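## Task

Working from the bay numbers on the DECK TABLE, carry plates 41 -> 32, 31 -> 44, 42 -> 24 and 13 -> 22. Finish with a 384-well plate (any one) in bays 21, 24, 32 and 33, and a 96-well plate (any one) in bays 22, 23, 43 and 44. Every plate or block must sit flat within its bay's corner pieces with the cut corner at the back left. The real deck was loaded by hand and may not match the DECK TABLE, so check it with the cameras.

## Robot and tools

ROBOT. There is one arm: a six-joint FANUC CRX-5iA carrying a Robotiq 140 two-finger gripper. The fingers point along the gripper's +z axis and close along its y axis. end_effector_position is the spot between the pads when they are shut. Closed fingertips stick out about 33 mm past it, open ones about 9 mm, and closing pushes the tips roughly 24 mm further from the arm, so keep that gap above any surface.

FRAMES. Results give the gripper pose in the scene frame: origin on the tabletop under the arm's base, +z up, +y to the left when looking along +x. The base may sit slightly tilted, and the reported hand position gets less accurate at long reach. Motion offsets, by contrast, are expressed in the gripper's own axes.

DECK. Bay names are row then column: bay 23 means row 2, column 3. From the arm's view, row 1 is nearest (front) and row 4 farthest (back); column 1 is left, column 4 right. Column 4 floors sit higher than the rest. Ware begins with its cut corner toward the back left. DECK TABLE: 96-well plates in 11, 13, 23, 33; 384-well plates in 21, 22, 32, 42; other bays empty. 96-well plates have 8 x 12 wells, 384-well plates 16 x 24; all are open. Only the camera images reveal where things truly are.

TOOLS.
execute_actions(actions): a list of actions run in sequence. Each action is a table of 0 to 15 rows; each row lasts one control step (1/30 s), and if there are fewer than 15 rows the last one is held for the remaining steps. A row is 9 numbers, each in [-1, 1], in this order: dx, dy, dz, rx, ry, rz, position, force_limit, speed. There is a single row per step for the single arm. The first six are an offset, in gripper axes, from the gripper's measured pose when that action began (for a call's first action, the pose last reported in this scene); every row is relative to that same start, not to the previous row. Scale: 1.0 equals 0.6 m or 180 degrees; rx, ry, rz form one rotation vector. The last three are absolute gripper settings: position +1 fully open (140 mm), pads touch near -0.8, -1 closes until blocked; force_limit from about 14 N (-1) via 60 N (0) to 107 N (+1); speed from about 30 mm/s (-1) via 140 (0) to 250 (+1). An empty list simply returns state and images.
move(target, speed, stop_force, blocking): target is one 9-number row as above, its offset taken from the pose in this scene's last result showing one; the gripper follows a straight path there lasting 0.5 to 10 s (cut off at 10 s). speed is in m/s, 0.002 to 0.5, default 0.25; turning is capped at twice that in rad/s. stop_force (optional, 20 to 80 N) halts the path when push against the motion rises that much, then backs off two steps; use it with slow speeds, not on turning moves, and not when moving away from something you press on. It is estimated from joint torques and unavailable near stretched poses. blocking=false returns after 0.5 s and cannot be combined with stop_force; until its end is reported, use wait or stop before other motion.
wait(seconds): 0 to 10, lets the scene run holding the last command.
stop(): brakes a running move; the fingers continue.
zoom_image(camera, region): camera is cam_high, cam_low or cam_wrist; region is [x0, y0, x1, y1] in pixels from the top-left, at most 504 by 504.
read_manual(section): licence texts only.
finished_scene(scene): ends the given scene for good; call it only after releasing the last plate and moving clear.

RESULTS. The state shows end_effector_position (m) and end_effector_quat_wxyz, plus Hand target (where the controller is heading). object_status: 0 moving, 1 blocked while opening, 2 blocked while closing (a grip), 3 reached the requested position or pads met. After closing with -1, confirm 2. To squeeze harder while gripping, raise force_limit and nudge position to -0.98 or back. position_measured runs in counts from 3 (open) to 230 (pads touching). Step readings list positions; HELD marks a held-back step. A move adds a move: line giving the ending (done, off_target, moving, held, fault, contact) and limits (paced: pose clipped; held: steps blocked, after which it may speed up), plus distance to target. pose unreachable means the clearance check altered or blocked a command. Flange force is the estimated outside force, including held load, and is noisy. MOTOR HOT warns of overheating; an OVER-TEMPERATURE FAULT brakes the arm.

MOTION LIMITS. Each step the command is clipped to 70 mm and 16 degrees from the measured pose, so large offsets need several actions. Position wins over orientation if both cannot be met. The elbow never fully straightens.

AVOID. Reaching a joint's load limit or 150 N of outside force stops the arm for 10 s and skips the rest of the call. The arm is stiff: aiming even slightly into a firm surface can fault it, and faster contact hits harder. Do not drop, slam or shove plates, and never let anything leave the table. Held parts may get brief tugs, and loose ones may be pushed, so check grips and placements in the images. Plates only held by the gripper do not count; let go and move away at the end.

CAMERAS. cam_high and cam_low are fixed (672x504); cam_wrist is a fisheye (616x616) on the hand. Calibration data is given but may be off by a few degrees and millimetres.

Each tool is called after "Request:" by a JSON object that holds its "method" and its "body", one argument or row to a line.

## Session

Request:
{"method": "execute_actions", "body": {
  "actions": []
}}

Scene clock: 0.00 s.
end_effector_position=(+0.4957, +0.0841, +0.5194) position_measured=3 object_status=3 end_effector_quat_wxyz=(-0.000, +0.996, +0.084, -0.007)
Joint positions: [ 0.266  0.132  0.22  -0.003 -1.659  1.31 ]
Joint velocities: [-0.     0.    -0.001 -0.001 -0.001  0.   ]
Flange force (N, the push that the arm receives, along the gripper's own x y z axes): no reading
Hand target: +0.496, +0.084, +0.519; -0.000, +0.996, +0.084, -0.007

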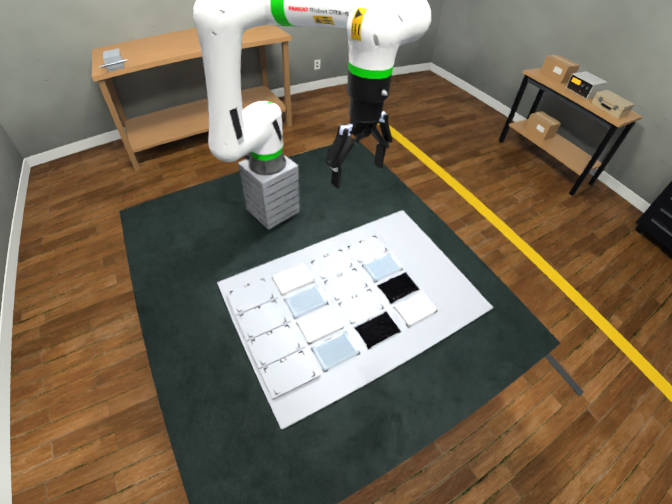

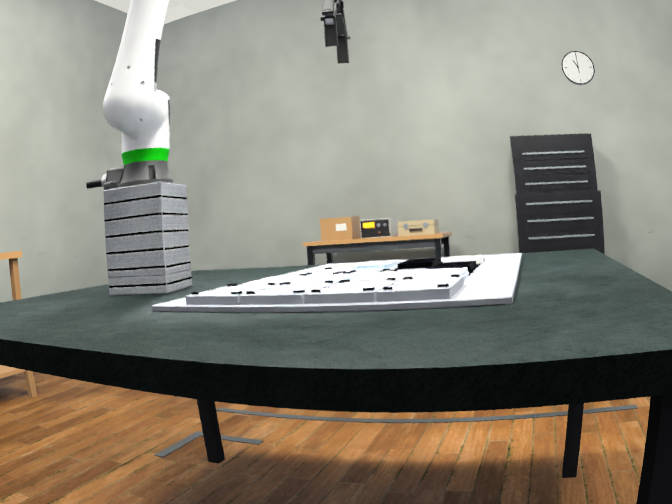

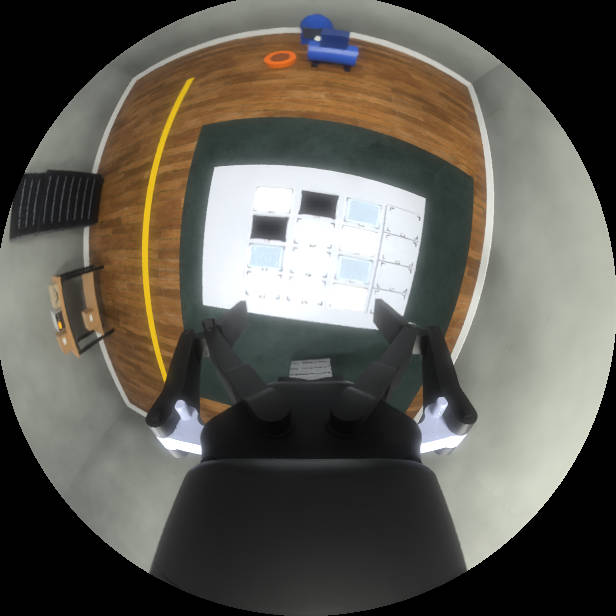

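Request:
{"method": "zoom_image", "body": {
  "camera": "cam_wrist",
  "region": [235, 175, 435, 325]
}}

Request:
{"method": "zoom_image", "body": {
  "camera": "cam_high",
  "region": [215, 225, 455, 405]
}}

Region (235, 175, 435, 325) of cam_wrist's 616x616 image, scaled by 2.520, with more detail than that image has; it fills the top 378 rows of this view, and the rest is white.

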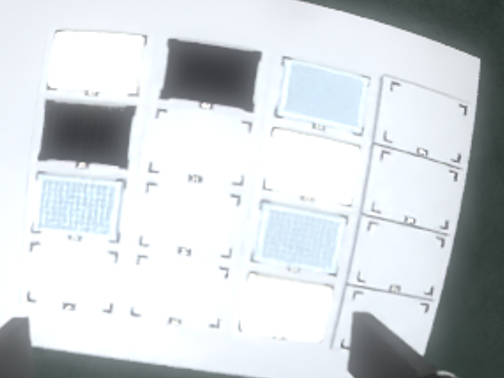

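Region (215, 225, 455, 405) of cam_high's 672x504 image, scaled by 2.100, with more detail than that image has; it fills the top 378 rows of this view, and the rest is white.

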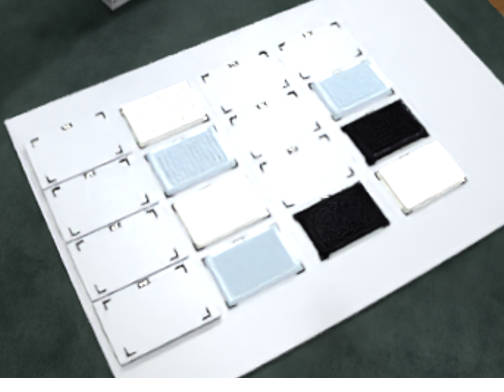

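Request:
{"method": "zoom_image", "body": {
  "camera": "cam_wrist",
  "region": [240, 180, 300, 280]
}}

Request:
{"method": "zoom_image", "body": {
  "camera": "cam_wrist",
  "region": [325, 190, 395, 260]
}}

Request:
{"method": "zoom_image", "body": {
  "camera": "cam_wrist",
  "region": [320, 250, 390, 320]
}}

Request:
{"method": "zoom_image", "body": {
  "camera": "cam_wrist",
  "region": [290, 180, 345, 225]
}}

Region (240, 180, 300, 280) of cam_wrist's 616x616 image, scaled by 5.040, with more detail than that image has; it fills the left 302 columns of this view, and the rest is white.

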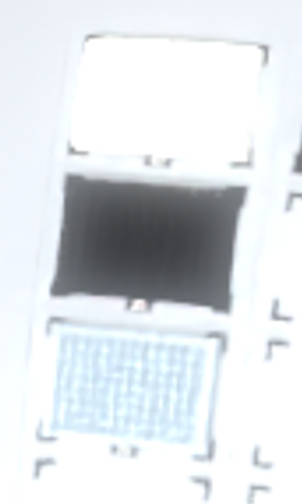

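Region (325, 190, 395, 260) of cam_wrist's 616x616 image, scaled by 7.200, with more detail than that image has.

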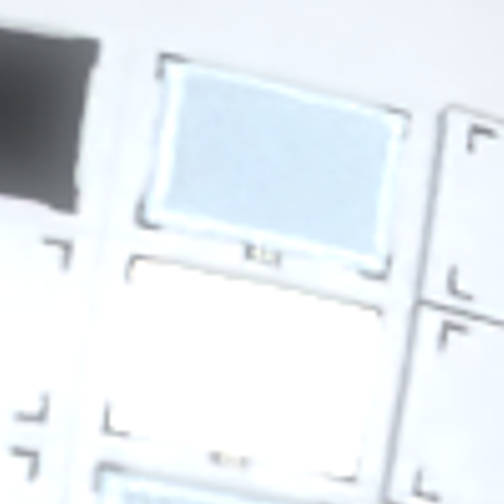

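Region (320, 250, 390, 320) of cam_wrist's 616x616 image, scaled by 7.200, with more detail than that image has.

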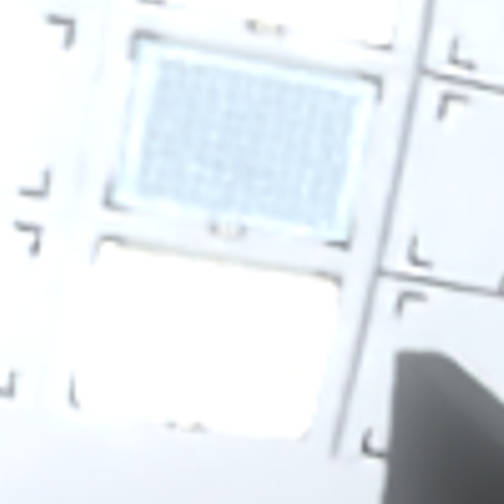

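Region (290, 180, 345, 225) of cam_wrist's 616x616 image, scaled by 9.164, with more detail than that image has; it fills the top 412 rows of this view, and the rest is white.

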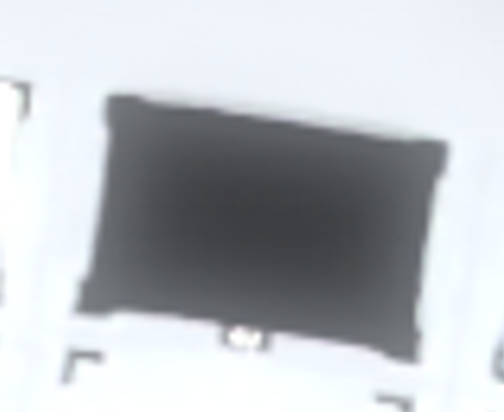

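Request:
{"method": "zoom_image", "body": {
  "camera": "cam_high",
  "region": [355, 245, 445, 335]
}}

Request:
{"method": "zoom_image", "body": {
  "camera": "cam_high",
  "region": [265, 255, 345, 335]
}}

Request:
{"method": "zoom_image", "body": {
  "camera": "cam_high",
  "region": [290, 300, 410, 380]
}}

Request:
{"method": "zoom_image", "body": {
  "camera": "cam_low",
  "region": [180, 245, 500, 310]
}}

Region (355, 245, 445, 335) of cam_high's 672x504 image, scaled by 5.600, with more detail than that image has.

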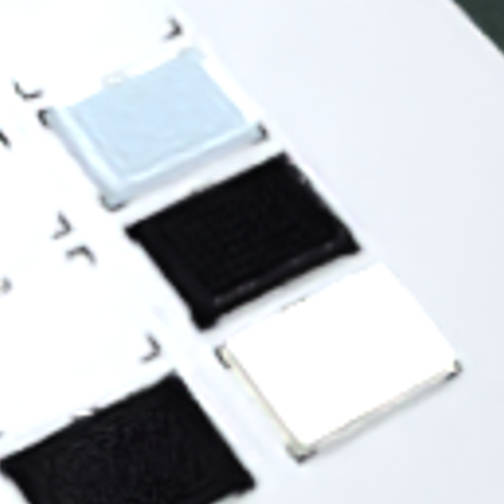

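Region (265, 255, 345, 335) of cam_high's 672x504 image, scaled by 6.300, with more detail than that image has.

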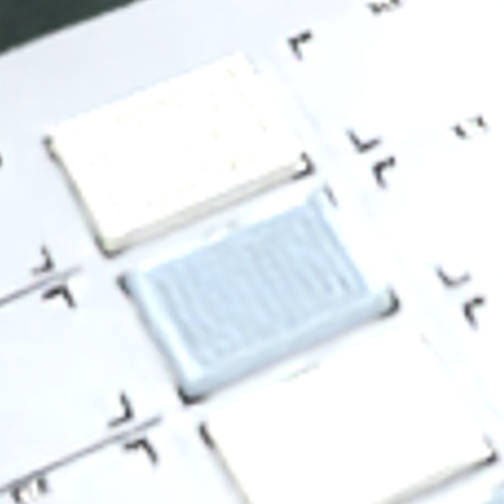

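Region (290, 300, 410, 380) of cam_high's 672x504 image, scaled by 4.200, with more detail than that image has.

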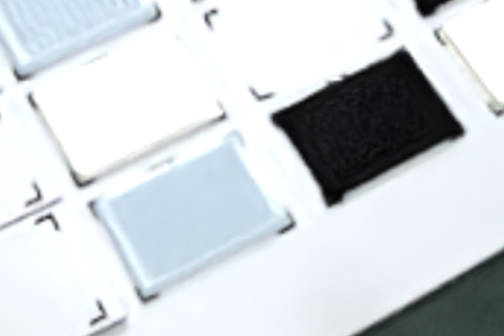

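Region (180, 245, 500, 310) of cam_low's 672x504 image, scaled by 1.575, with more detail than that image has; it fills the top 102 rows of this view, and the rest is white.

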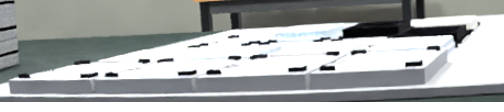

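Request:
{"method": "move", "body": {
  "target": [0.0569, -0.2694, 0.7937, -0.00073, 0.00497, 0.05393, 1, -1, -0.5],
  "speed": 0.5
}}

Scene clock: 121.97 s.
end_effector_position=(+0.4972, +0.2477, +0.0429) position_measured=3 object_status=3 end_effector_quat_wxyz=(+0.001, +1.000, -0.002, +0.001)
Joint positions: [ 0.539  0.726 -0.184  0.015 -0.648  0.853]
Joint velocities: [ 0.     0.002  0.001 -0.001  0.001 -0.   ]
Flange force (N, the push that the arm receives, along the gripper's own x y z axes): [6.1 -1.8 0.4]
Hand target: +0.497, +0.248, +0.043; +0.001, +1.000, -0.002, +0.001
Off the commanded pose: 0.002 m, 0 deg.
move: done; limits=paced
camera_calibration (this result's frames):
cam_wrist: T_world_to_cam=[[-0.0404373, -0.998509, -0.0366818, 0.274278], [-0.955595, 0.0279225, 0.293357, 0.466032], [-0.291895, 0.0469155, -0.955299, 0.367355], [0, 0, 0, 1]] pos_world=[0.563658, 0.243622, 0.224281]

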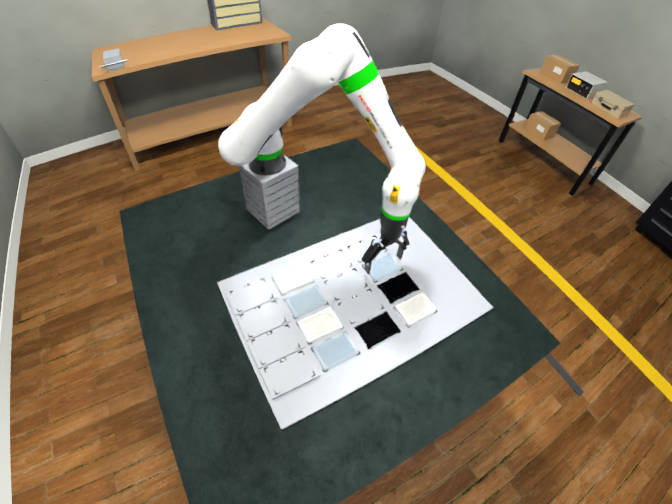

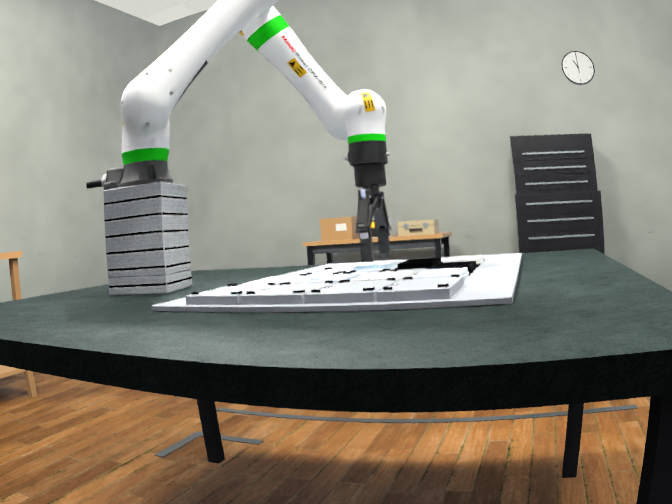

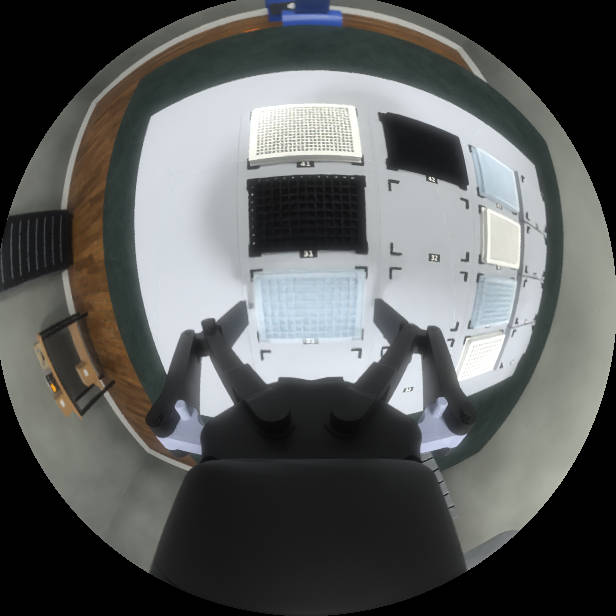

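Request:
{"method": "execute_actions", "body": {
  "actions": []
}}

Scene clock: 154.97 s.
end_effector_position=(+0.4972, +0.2476, +0.0428) position_measured=3 object_status=3 end_effector_quat_wxyz=(+0.001, +1.000, -0.002, +0.001)
Joint positions: [ 0.539  0.727 -0.184  0.015 -0.648  0.853]
Joint velocities: [ 0.001 -0.    -0.001  0.     0.002 -0.   ]
Flange force (N, the push that the arm receives, along the gripper's own x y z axes): [8.1 -3.0 2.1]
Hand target: +0.497, +0.248, +0.043; +0.001, +1.000, -0.002, +0.001
Off the commanded pose: 0.002 m, 0 deg.
camera_calibration (this result's frames):
cam_wrist: T_world_to_cam=[[-0.0405727, -0.998505, -0.03662, 0.274272], [-0.955572, 0.0280671, 0.29342, 0.466036], [-0.291953, 0.0468979, -0.955282, 0.367326], [0, 0, 0, 1]] pos_world=[0.563701, 0.243555, 0.224199]

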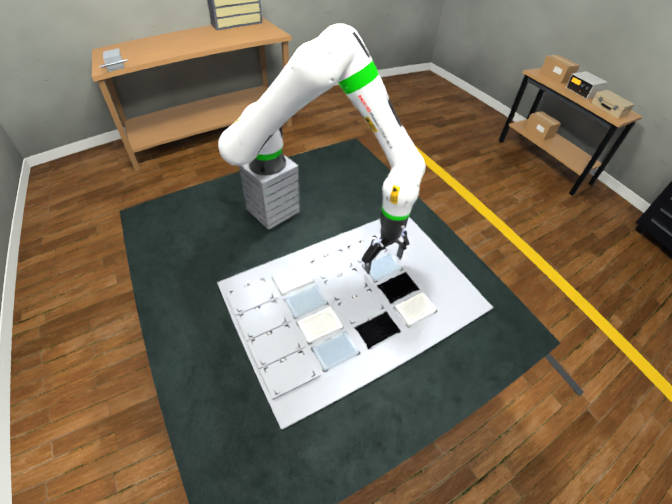

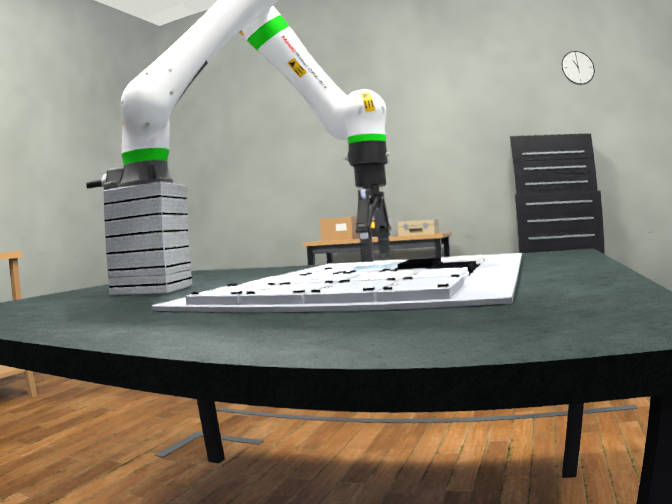

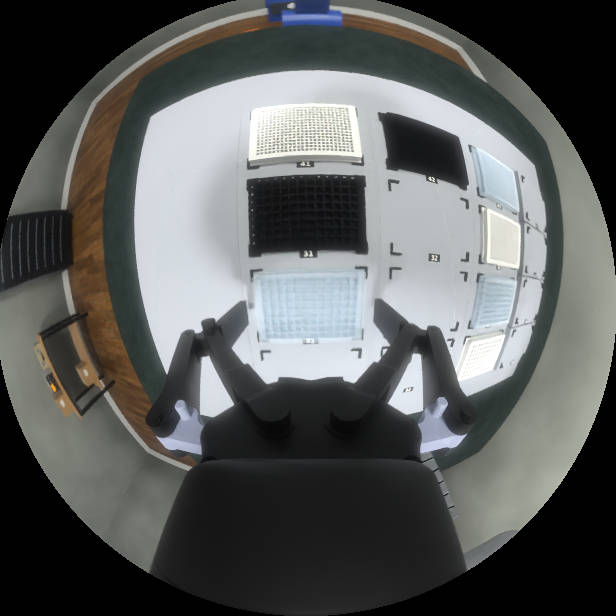

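Request:
{"method": "zoom_image", "body": {
  "camera": "cam_wrist",
  "region": [230, 90, 550, 400]
}}

Request:
{"method": "move", "body": {
  "target": [-0.0023, -0.0018, 0.005, 0, 0, -0.0007, 1, -1, 0.3],
  "speed": 0.05
}}

Region (230, 90, 550, 400) of cam_wrist's 616x616 image, scaled by 1.575, with more detail than that image has; it fills the top 488 rows of this view, and the rest is white.

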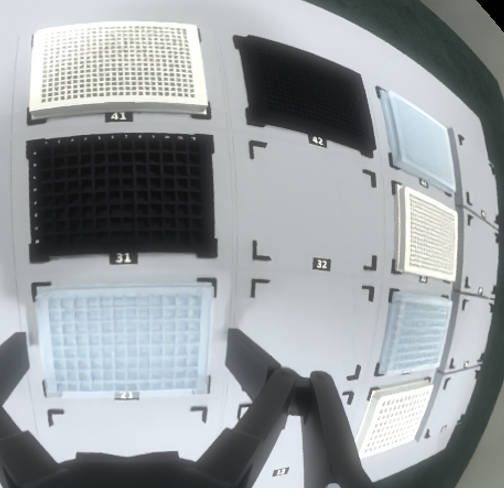

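Scene clock: 165.87 s.
end_effector_position=(+0.4958, +0.2487, +0.0398) position_measured=3 object_status=3 end_effector_quat_wxyz=(+0.001, +1.000, -0.001, +0.001)
Joint positions: [ 0.542  0.731 -0.186  0.016 -0.642  0.852]
Joint velocities: [ 0.001  0.    -0.    -0.    -0.002 -0.   ]
Flange force (N, the push that the arm receives, along the gripper's own x y z axes): [-2.4 2.1 -2.1]
Hand target: +0.496, +0.249, +0.040; +0.001, +1.000, -0.001, +0.001
Off the commanded pose: 0.000 m, 0 deg.
move: done
camera_calibration (this result's frames):
cam_wrist: T_world_to_cam=[[-0.0383998, -0.998592, -0.0366039, 0.274114], [-0.95563, 0.0259923, 0.29342, 0.466136], [-0.292055, 0.046247, -0.955283, 0.364236], [0, 0, 0, 1]] pos_world=[0.562356, 0.244768, 0.221208]

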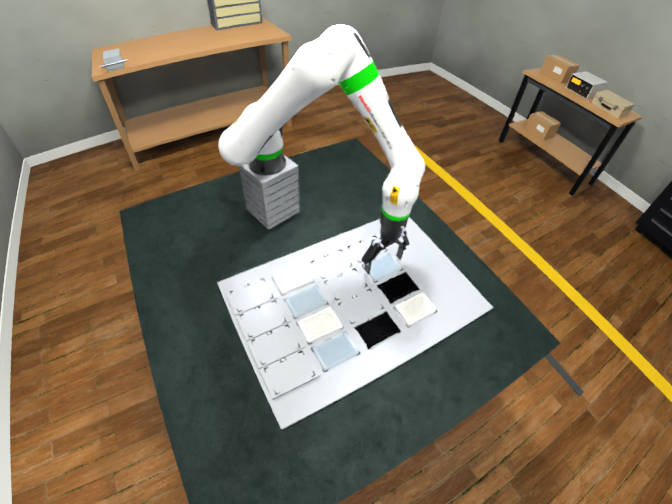

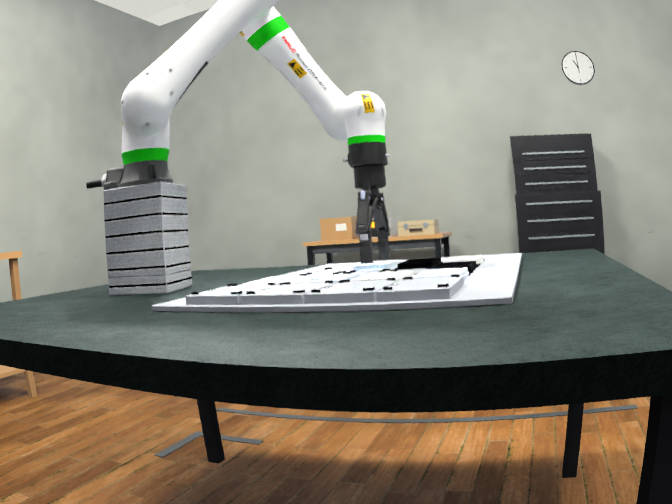

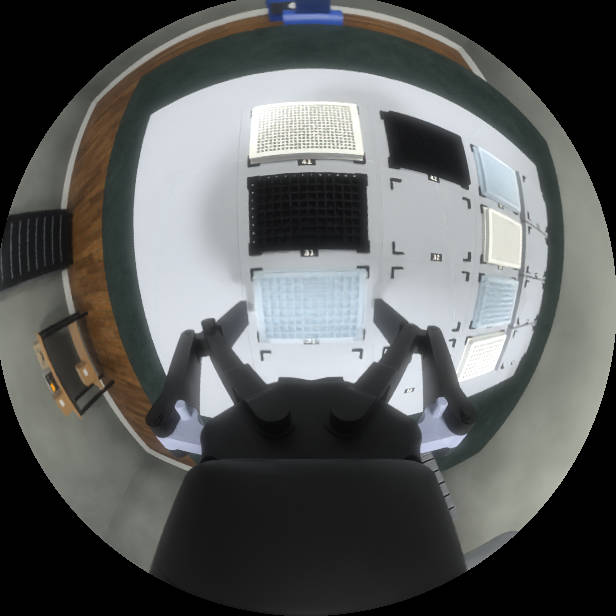

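Request:
{"method": "zoom_image", "body": {
  "camera": "cam_wrist",
  "region": [235, 240, 285, 290]
}}

Request:
{"method": "zoom_image", "body": {
  "camera": "cam_wrist",
  "region": [340, 240, 390, 290]
}}

Request:
{"method": "zoom_image", "body": {
  "camera": "cam_wrist",
  "region": [285, 235, 335, 285]
}}

Request:
{"method": "zoom_image", "body": {
  "camera": "cam_wrist",
  "region": [220, 250, 400, 370]
}}

Region (235, 240, 285, 290) of cam_wrist's 616x616 image, scaled by 10.080, with more detail than that image has.

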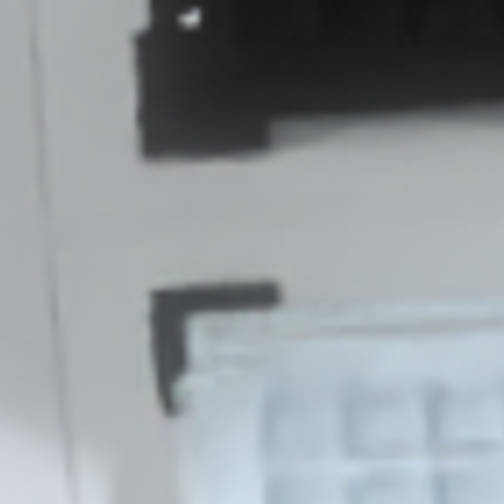

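Region (340, 240, 390, 290) of cam_wrist's 616x616 image, scaled by 10.080, with more detail than that image has.

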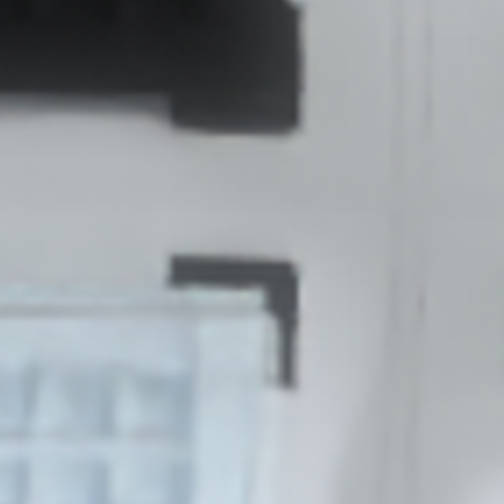

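Region (285, 235, 335, 285) of cam_wrist's 616x616 image, scaled by 10.080, with more detail than that image has.

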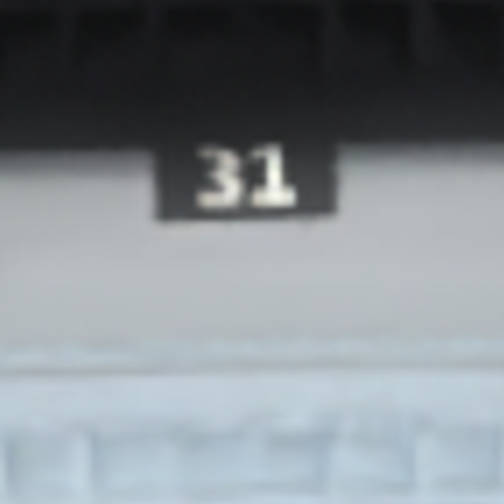

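Region (220, 250, 400, 370) of cam_wrist's 616x616 image, scaled by 2.800, with more detail than that image has.

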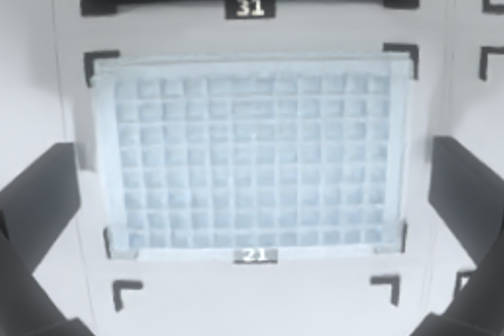

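Request:
{"method": "zoom_image", "body": {
  "camera": "cam_wrist",
  "region": [230, 285, 280, 335]
}}

Request:
{"method": "zoom_image", "body": {
  "camera": "cam_wrist",
  "region": [345, 285, 395, 335]
}}

Region (230, 285, 280, 335) of cam_wrist's 616x616 image, scaled by 10.080, with more detail than that image has.

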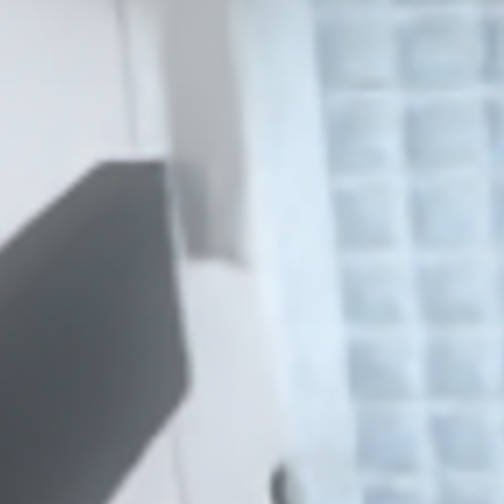

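Region (345, 285, 395, 335) of cam_wrist's 616x616 image, scaled by 10.080, with more detail than that image has.

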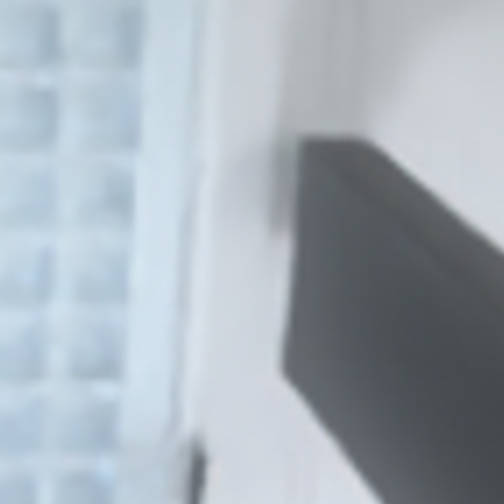

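Request:
{"method": "execute_actions", "body": {
  "actions": [
    [[0,-0.0001,0.002,0,0,0,1,-1,0.3],[0,-0.0002,0.005,0,0,0,1,-1,0.3],[0,-0.0003,0.009,0,0,0,1,-1,0.3],[0,-0.0003,0.013,0,0,0,1,-1,0.3],[0,-0.0003,0.015,0,0,0,1,-1,0.3],[0,-0.0003,0.016,0,0,0,1,-1,0.3],[0,-0.0003,0.016,0,0,0,-1,-1,-0.5]],
    [[0,0,0,0,0,0,-1,-1,-0.5],[0,0,-0.001,0,0,0,-1,-1,-0.5],[0,0,-0.002,0,0,0,-1,-1,-0.5],[0,0,-0.0035,0,0,0,-1,-1,-0.5],[0,0,-0.0055,0,0,0,-0.98,-0.2,-0.5],[0,0,-0.008,0,0,0,-0.98,-0.2,-0.5],[0,0,-0.0105,0,0,0,-0.98,-0.2,-0.5],[0,0,-0.013,0,0,0,-0.98,-0.2,-0.5],[0,0,-0.015,0,0,0,-0.98,-0.2,-0.5],[0,0,-0.016,0,0,0,-0.98,-0.2,-0.5]]
  ]
}}

Scene clock: 232.10 s.
end_effector_position=(+0.4959, +0.2489, +0.0397) position_measured=38 object_status=2 end_effector_quat_wxyz=(+0.001, +1.000, -0.001, +0.001)
Joint positions: [ 0.543  0.732 -0.185  0.016 -0.642  0.851]
Joint velocities: [ 0.001 -0.006 -0.001  0.    -0.004  0.   ]
Flange force (N, the push that the arm receives, along the gripper's own x y z axes): [6.3 -2.9 3.7]
Flange force at the end of the 1st action (N, along the gripper's axes at the end of the call): [-5.5 3.3 -12.5]
Hand target: +0.496, +0.249, +0.040; +0.001, +1.000, -0.001, +0.001
Off the commanded pose: 0.000 m, 0 deg.
Step readings (end_effector_position; steps 1 to 15: 1st action; 16 to 30: 2nd action):
0: (+0.4958, +0.2487, +0.0398)
1: (+0.4958, +0.2487, +0.0398)
2: (+0.4958, +0.2486, +0.0394)
4: (+0.4958, +0.2487, +0.0373)
8: (+0.4958, +0.2487, +0.0315)
15: (+0.4959, +0.2489, +0.0303)
16: (+0.4959, +0.2489, +0.0303)
17: (+0.4959, +0.2489, +0.0303)
19: (+0.4960, +0.2489, +0.0307)
23: (+0.4959, +0.2488, +0.0342)
30: end_effector_position above
camera_calibration (this result's frames):
cam_wrist: T_world_to_cam=[[-0.0382604, -0.998596, -0.0366234, 0.274268], [-0.955672, 0.0258593, 0.293294, 0.466283], [-0.291935, 0.0462216, -0.955321, 0.364073], [0, 0, 0, 1]] pos_world=[0.562393, 0.244997, 0.221093]

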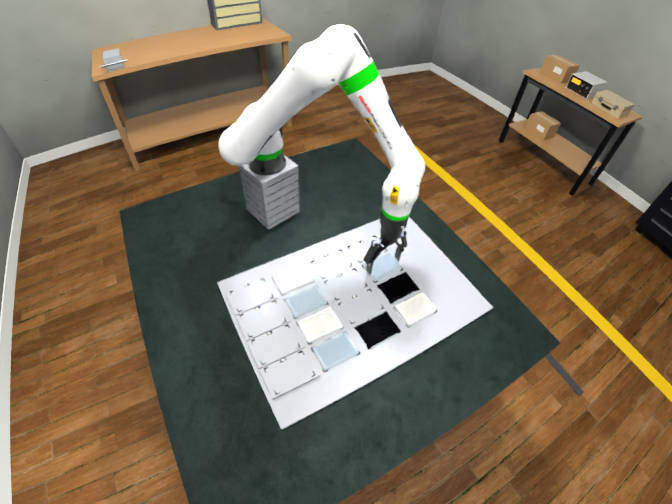

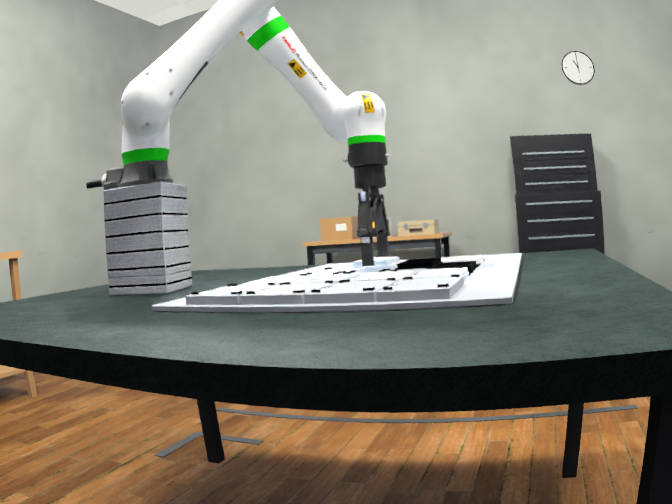

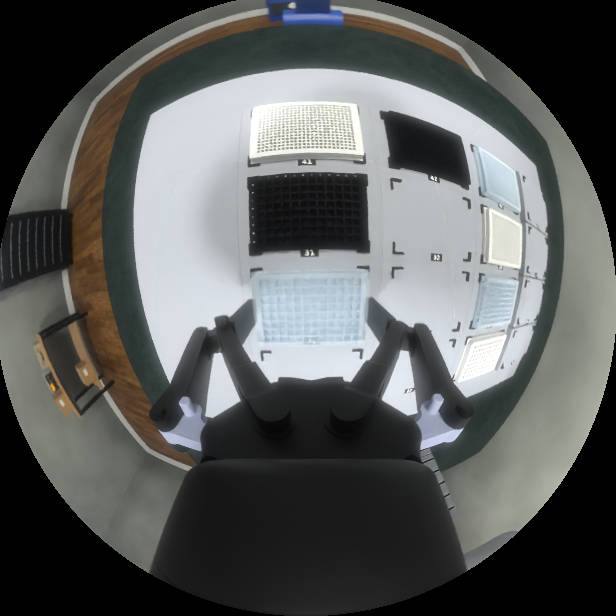

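Request:
{"method": "wait", "body": {
  "seconds": 0
}}

Request:
{"method": "zoom_image", "body": {
  "camera": "cam_wrist",
  "region": [235, 240, 285, 290]
}}

Request:
{"method": "zoom_image", "body": {
  "camera": "cam_wrist",
  "region": [340, 240, 390, 290]
}}

Scene clock: 240.73 s.
end_effector_position=(+0.4959, +0.2489, +0.0399) position_measured=38 object_status=2 end_effector_quat_wxyz=(+0.001, +1.000, -0.001, +0.001)
Joint positions: [ 0.543  0.731 -0.185  0.016 -0.642  0.851]
Joint velocities: [ 0.002 -0.     0.    -0.     0.002  0.001]
Flange force (N, the push that the arm receives, along the gripper's own x y z axes): [5.2 0.9 4.1]
Hand target: +0.496, +0.249, +0.040; +0.001, +1.000, -0.001, +0.001
Off the commanded pose: 0.000 m, 0 deg.
camera_calibration (this result's frames):
cam_wrist: T_world_to_cam=[[-0.0382926, -0.998594, -0.0366547, 0.274306], [-0.955668, 0.0258803, 0.293307, 0.466198], [-0.291946, 0.0462612, -0.955315, 0.364289], [0, 0, 0, 1]] pos_world=[0.562387, 0.245002, 0.221326]

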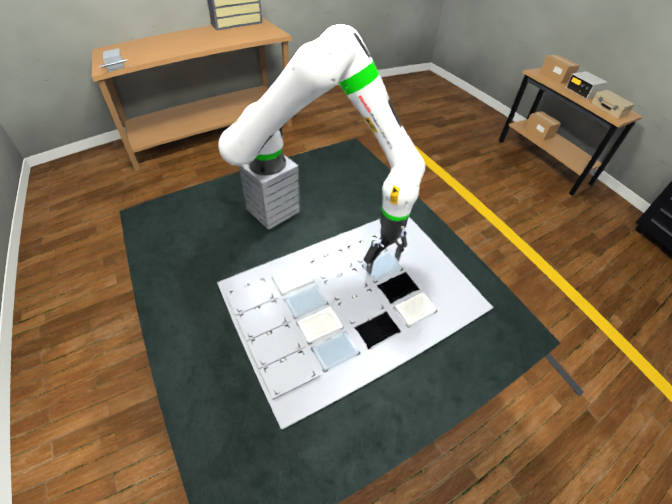

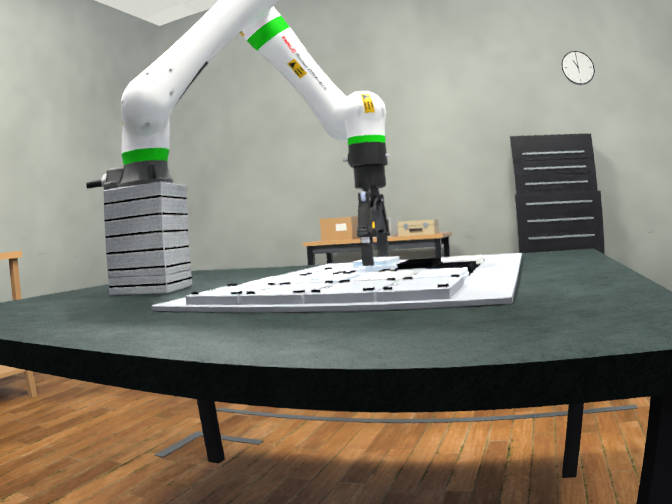

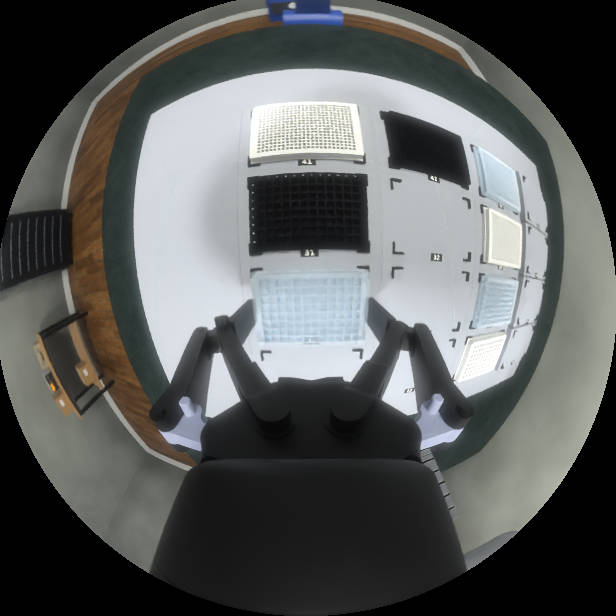

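Region (235, 240, 285, 290) of cam_wrist's 616x616 image, scaled by 10.080, with more detail than that image has.

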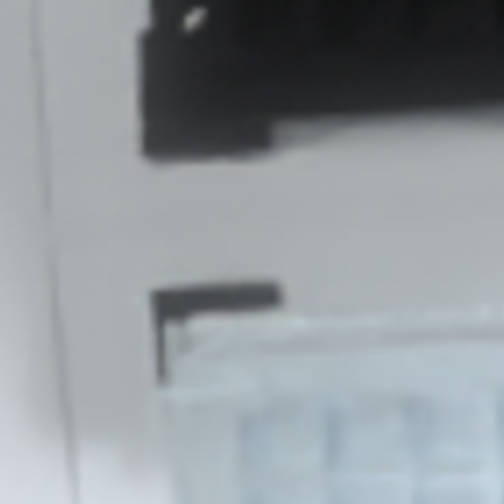

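Region (340, 240, 390, 290) of cam_wrist's 616x616 image, scaled by 10.080, with more detail than that image has.

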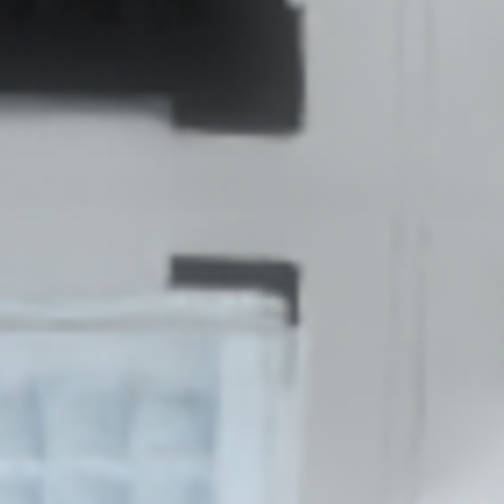

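Request:
{"method": "move", "body": {
  "target": [0.0011, 0.2735, 0.0015, 0, 0, 0, -0.98, -0.2, -0.5],
  "speed": 0.35
}}

Request:
{"method": "zoom_image", "body": {
  "camera": "cam_wrist",
  "region": [235, 240, 285, 290]
}}

Request:
{"method": "zoom_image", "body": {
  "camera": "cam_wrist",
  "region": [340, 240, 390, 290]
}}

Scene clock: 282.90 s.
end_effector_position=(+0.4966, +0.0849, +0.0396) position_measured=38 object_status=2 end_effector_quat_wxyz=(+0.001, +1.000, -0.001, +0.002)
Joint positions: [ 0.271  0.655 -0.344  0.012 -0.557  1.126]
Joint velocities: [-0.004  0.001  0.002 -0.002 -0.001  0.005]
Flange force (N, the push that the arm receives, along the gripper's own x y z axes): [6.2 2.6 -1.0]
Hand target: +0.497, +0.085, +0.040; +0.001, +1.000, -0.001, +0.002
Off the commanded pose: 0.000 m, 0 deg.
move: done
camera_calibration (this result's frames):
cam_wrist: T_world_to_cam=[[-0.0383734, -0.998594, -0.0365832, 0.11055], [-0.95586, 0.0260093, 0.29267, 0.471279], [-0.291306, 0.0461991, -0.955514, 0.371514], [0, 0, 0, 1]] pos_world=[0.562944, 0.0809737, 0.221102]

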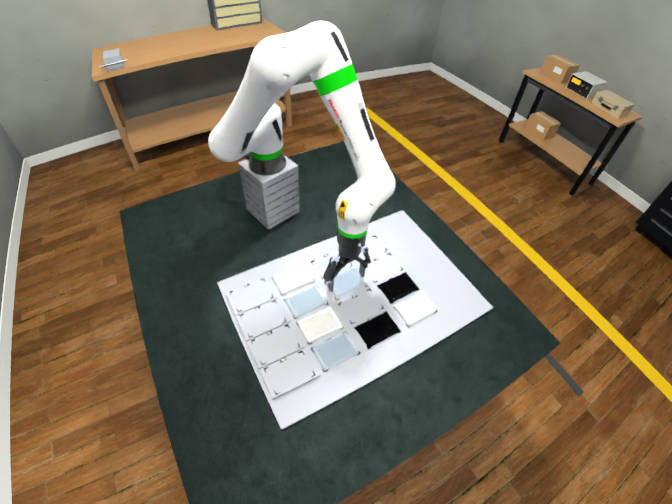

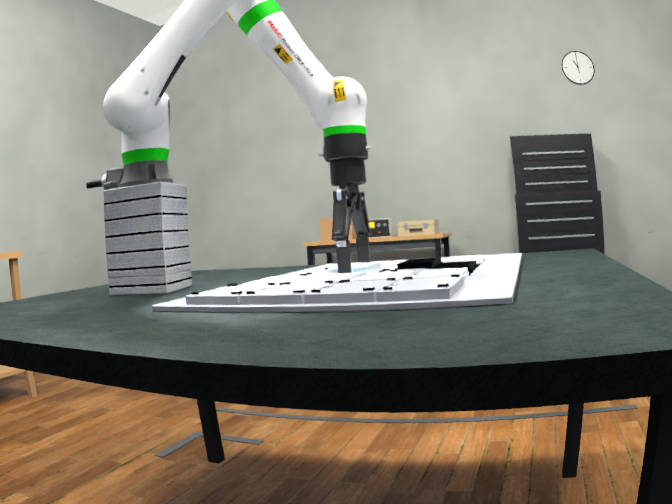

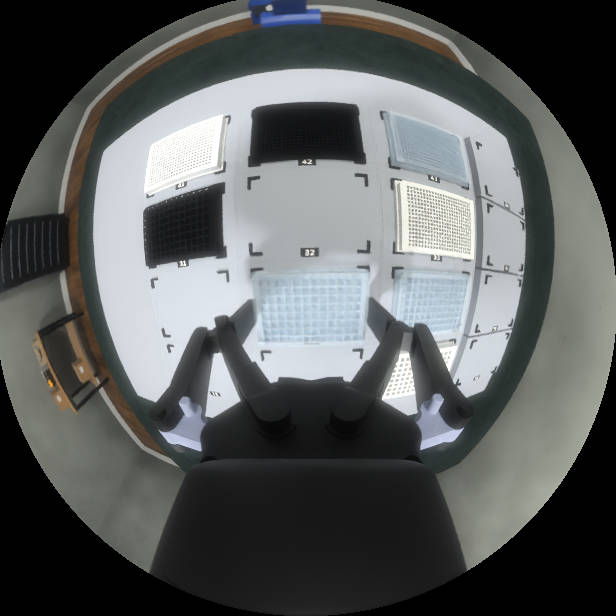

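Region (235, 240, 285, 290) of cam_wrist's 616x616 image, scaled by 10.080, with more detail than that image has.

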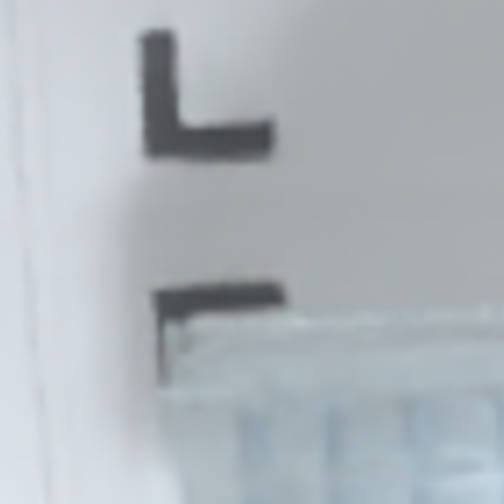

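Region (340, 240, 390, 290) of cam_wrist's 616x616 image, scaled by 10.080, with more detail than that image has.

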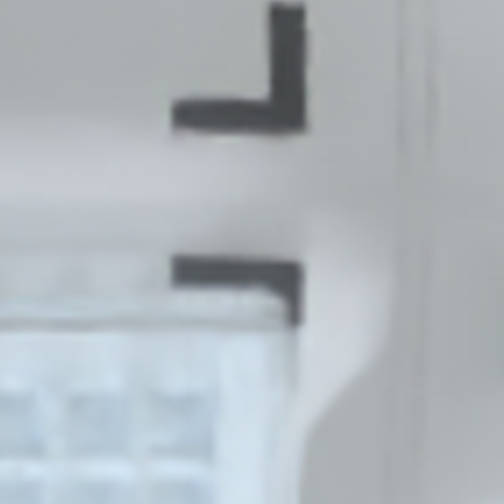

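Request:
{"method": "zoom_image", "body": {
  "camera": "cam_wrist",
  "region": [240, 95, 490, 345]
}}

Request:
{"method": "zoom_image", "body": {
  "camera": "cam_wrist",
  "region": [370, 100, 490, 220]
}}

Request:
{"method": "zoom_image", "body": {
  "camera": "cam_wrist",
  "region": [240, 90, 370, 180]
}}

Request:
{"method": "zoom_image", "body": {
  "camera": "cam_wrist",
  "region": [370, 260, 490, 410]
}}

Region (240, 95, 490, 345) of cam_wrist's 616x616 image, scaled by 2.016, with more detail than that image has.

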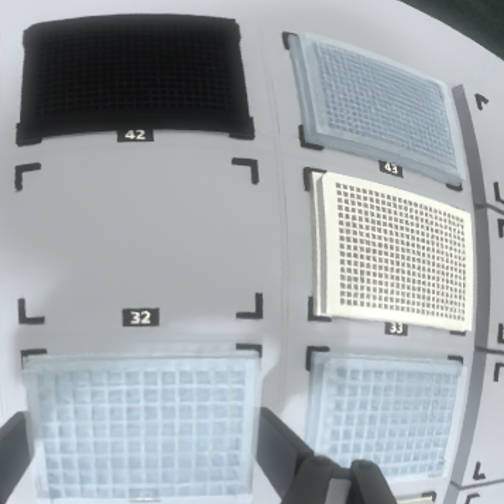

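Region (370, 100, 490, 220) of cam_wrist's 616x616 image, scaled by 4.200, with more detail than that image has.

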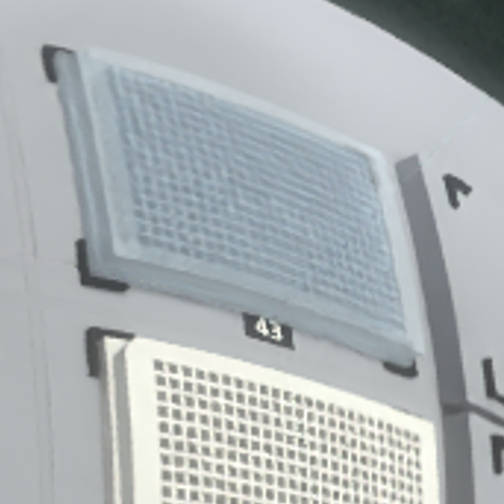

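Region (240, 90, 370, 180) of cam_wrist's 616x616 image, scaled by 3.877, with more detail than that image has; it fills the top 349 rows of this view, and the rest is white.

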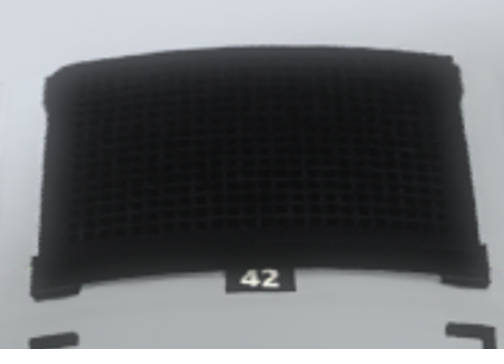

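Region (370, 260, 490, 410) of cam_wrist's 616x616 image, scaled by 3.360, with more detail than that image has; it fills the left 403 columns of this view, and the rest is white.

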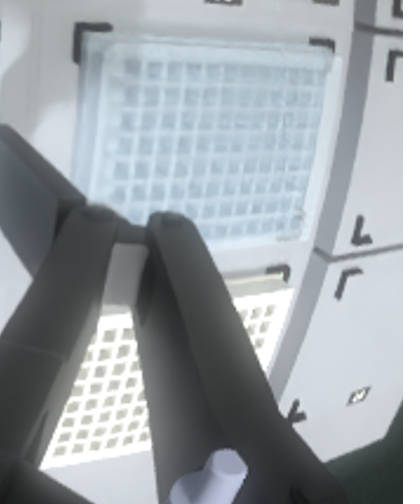

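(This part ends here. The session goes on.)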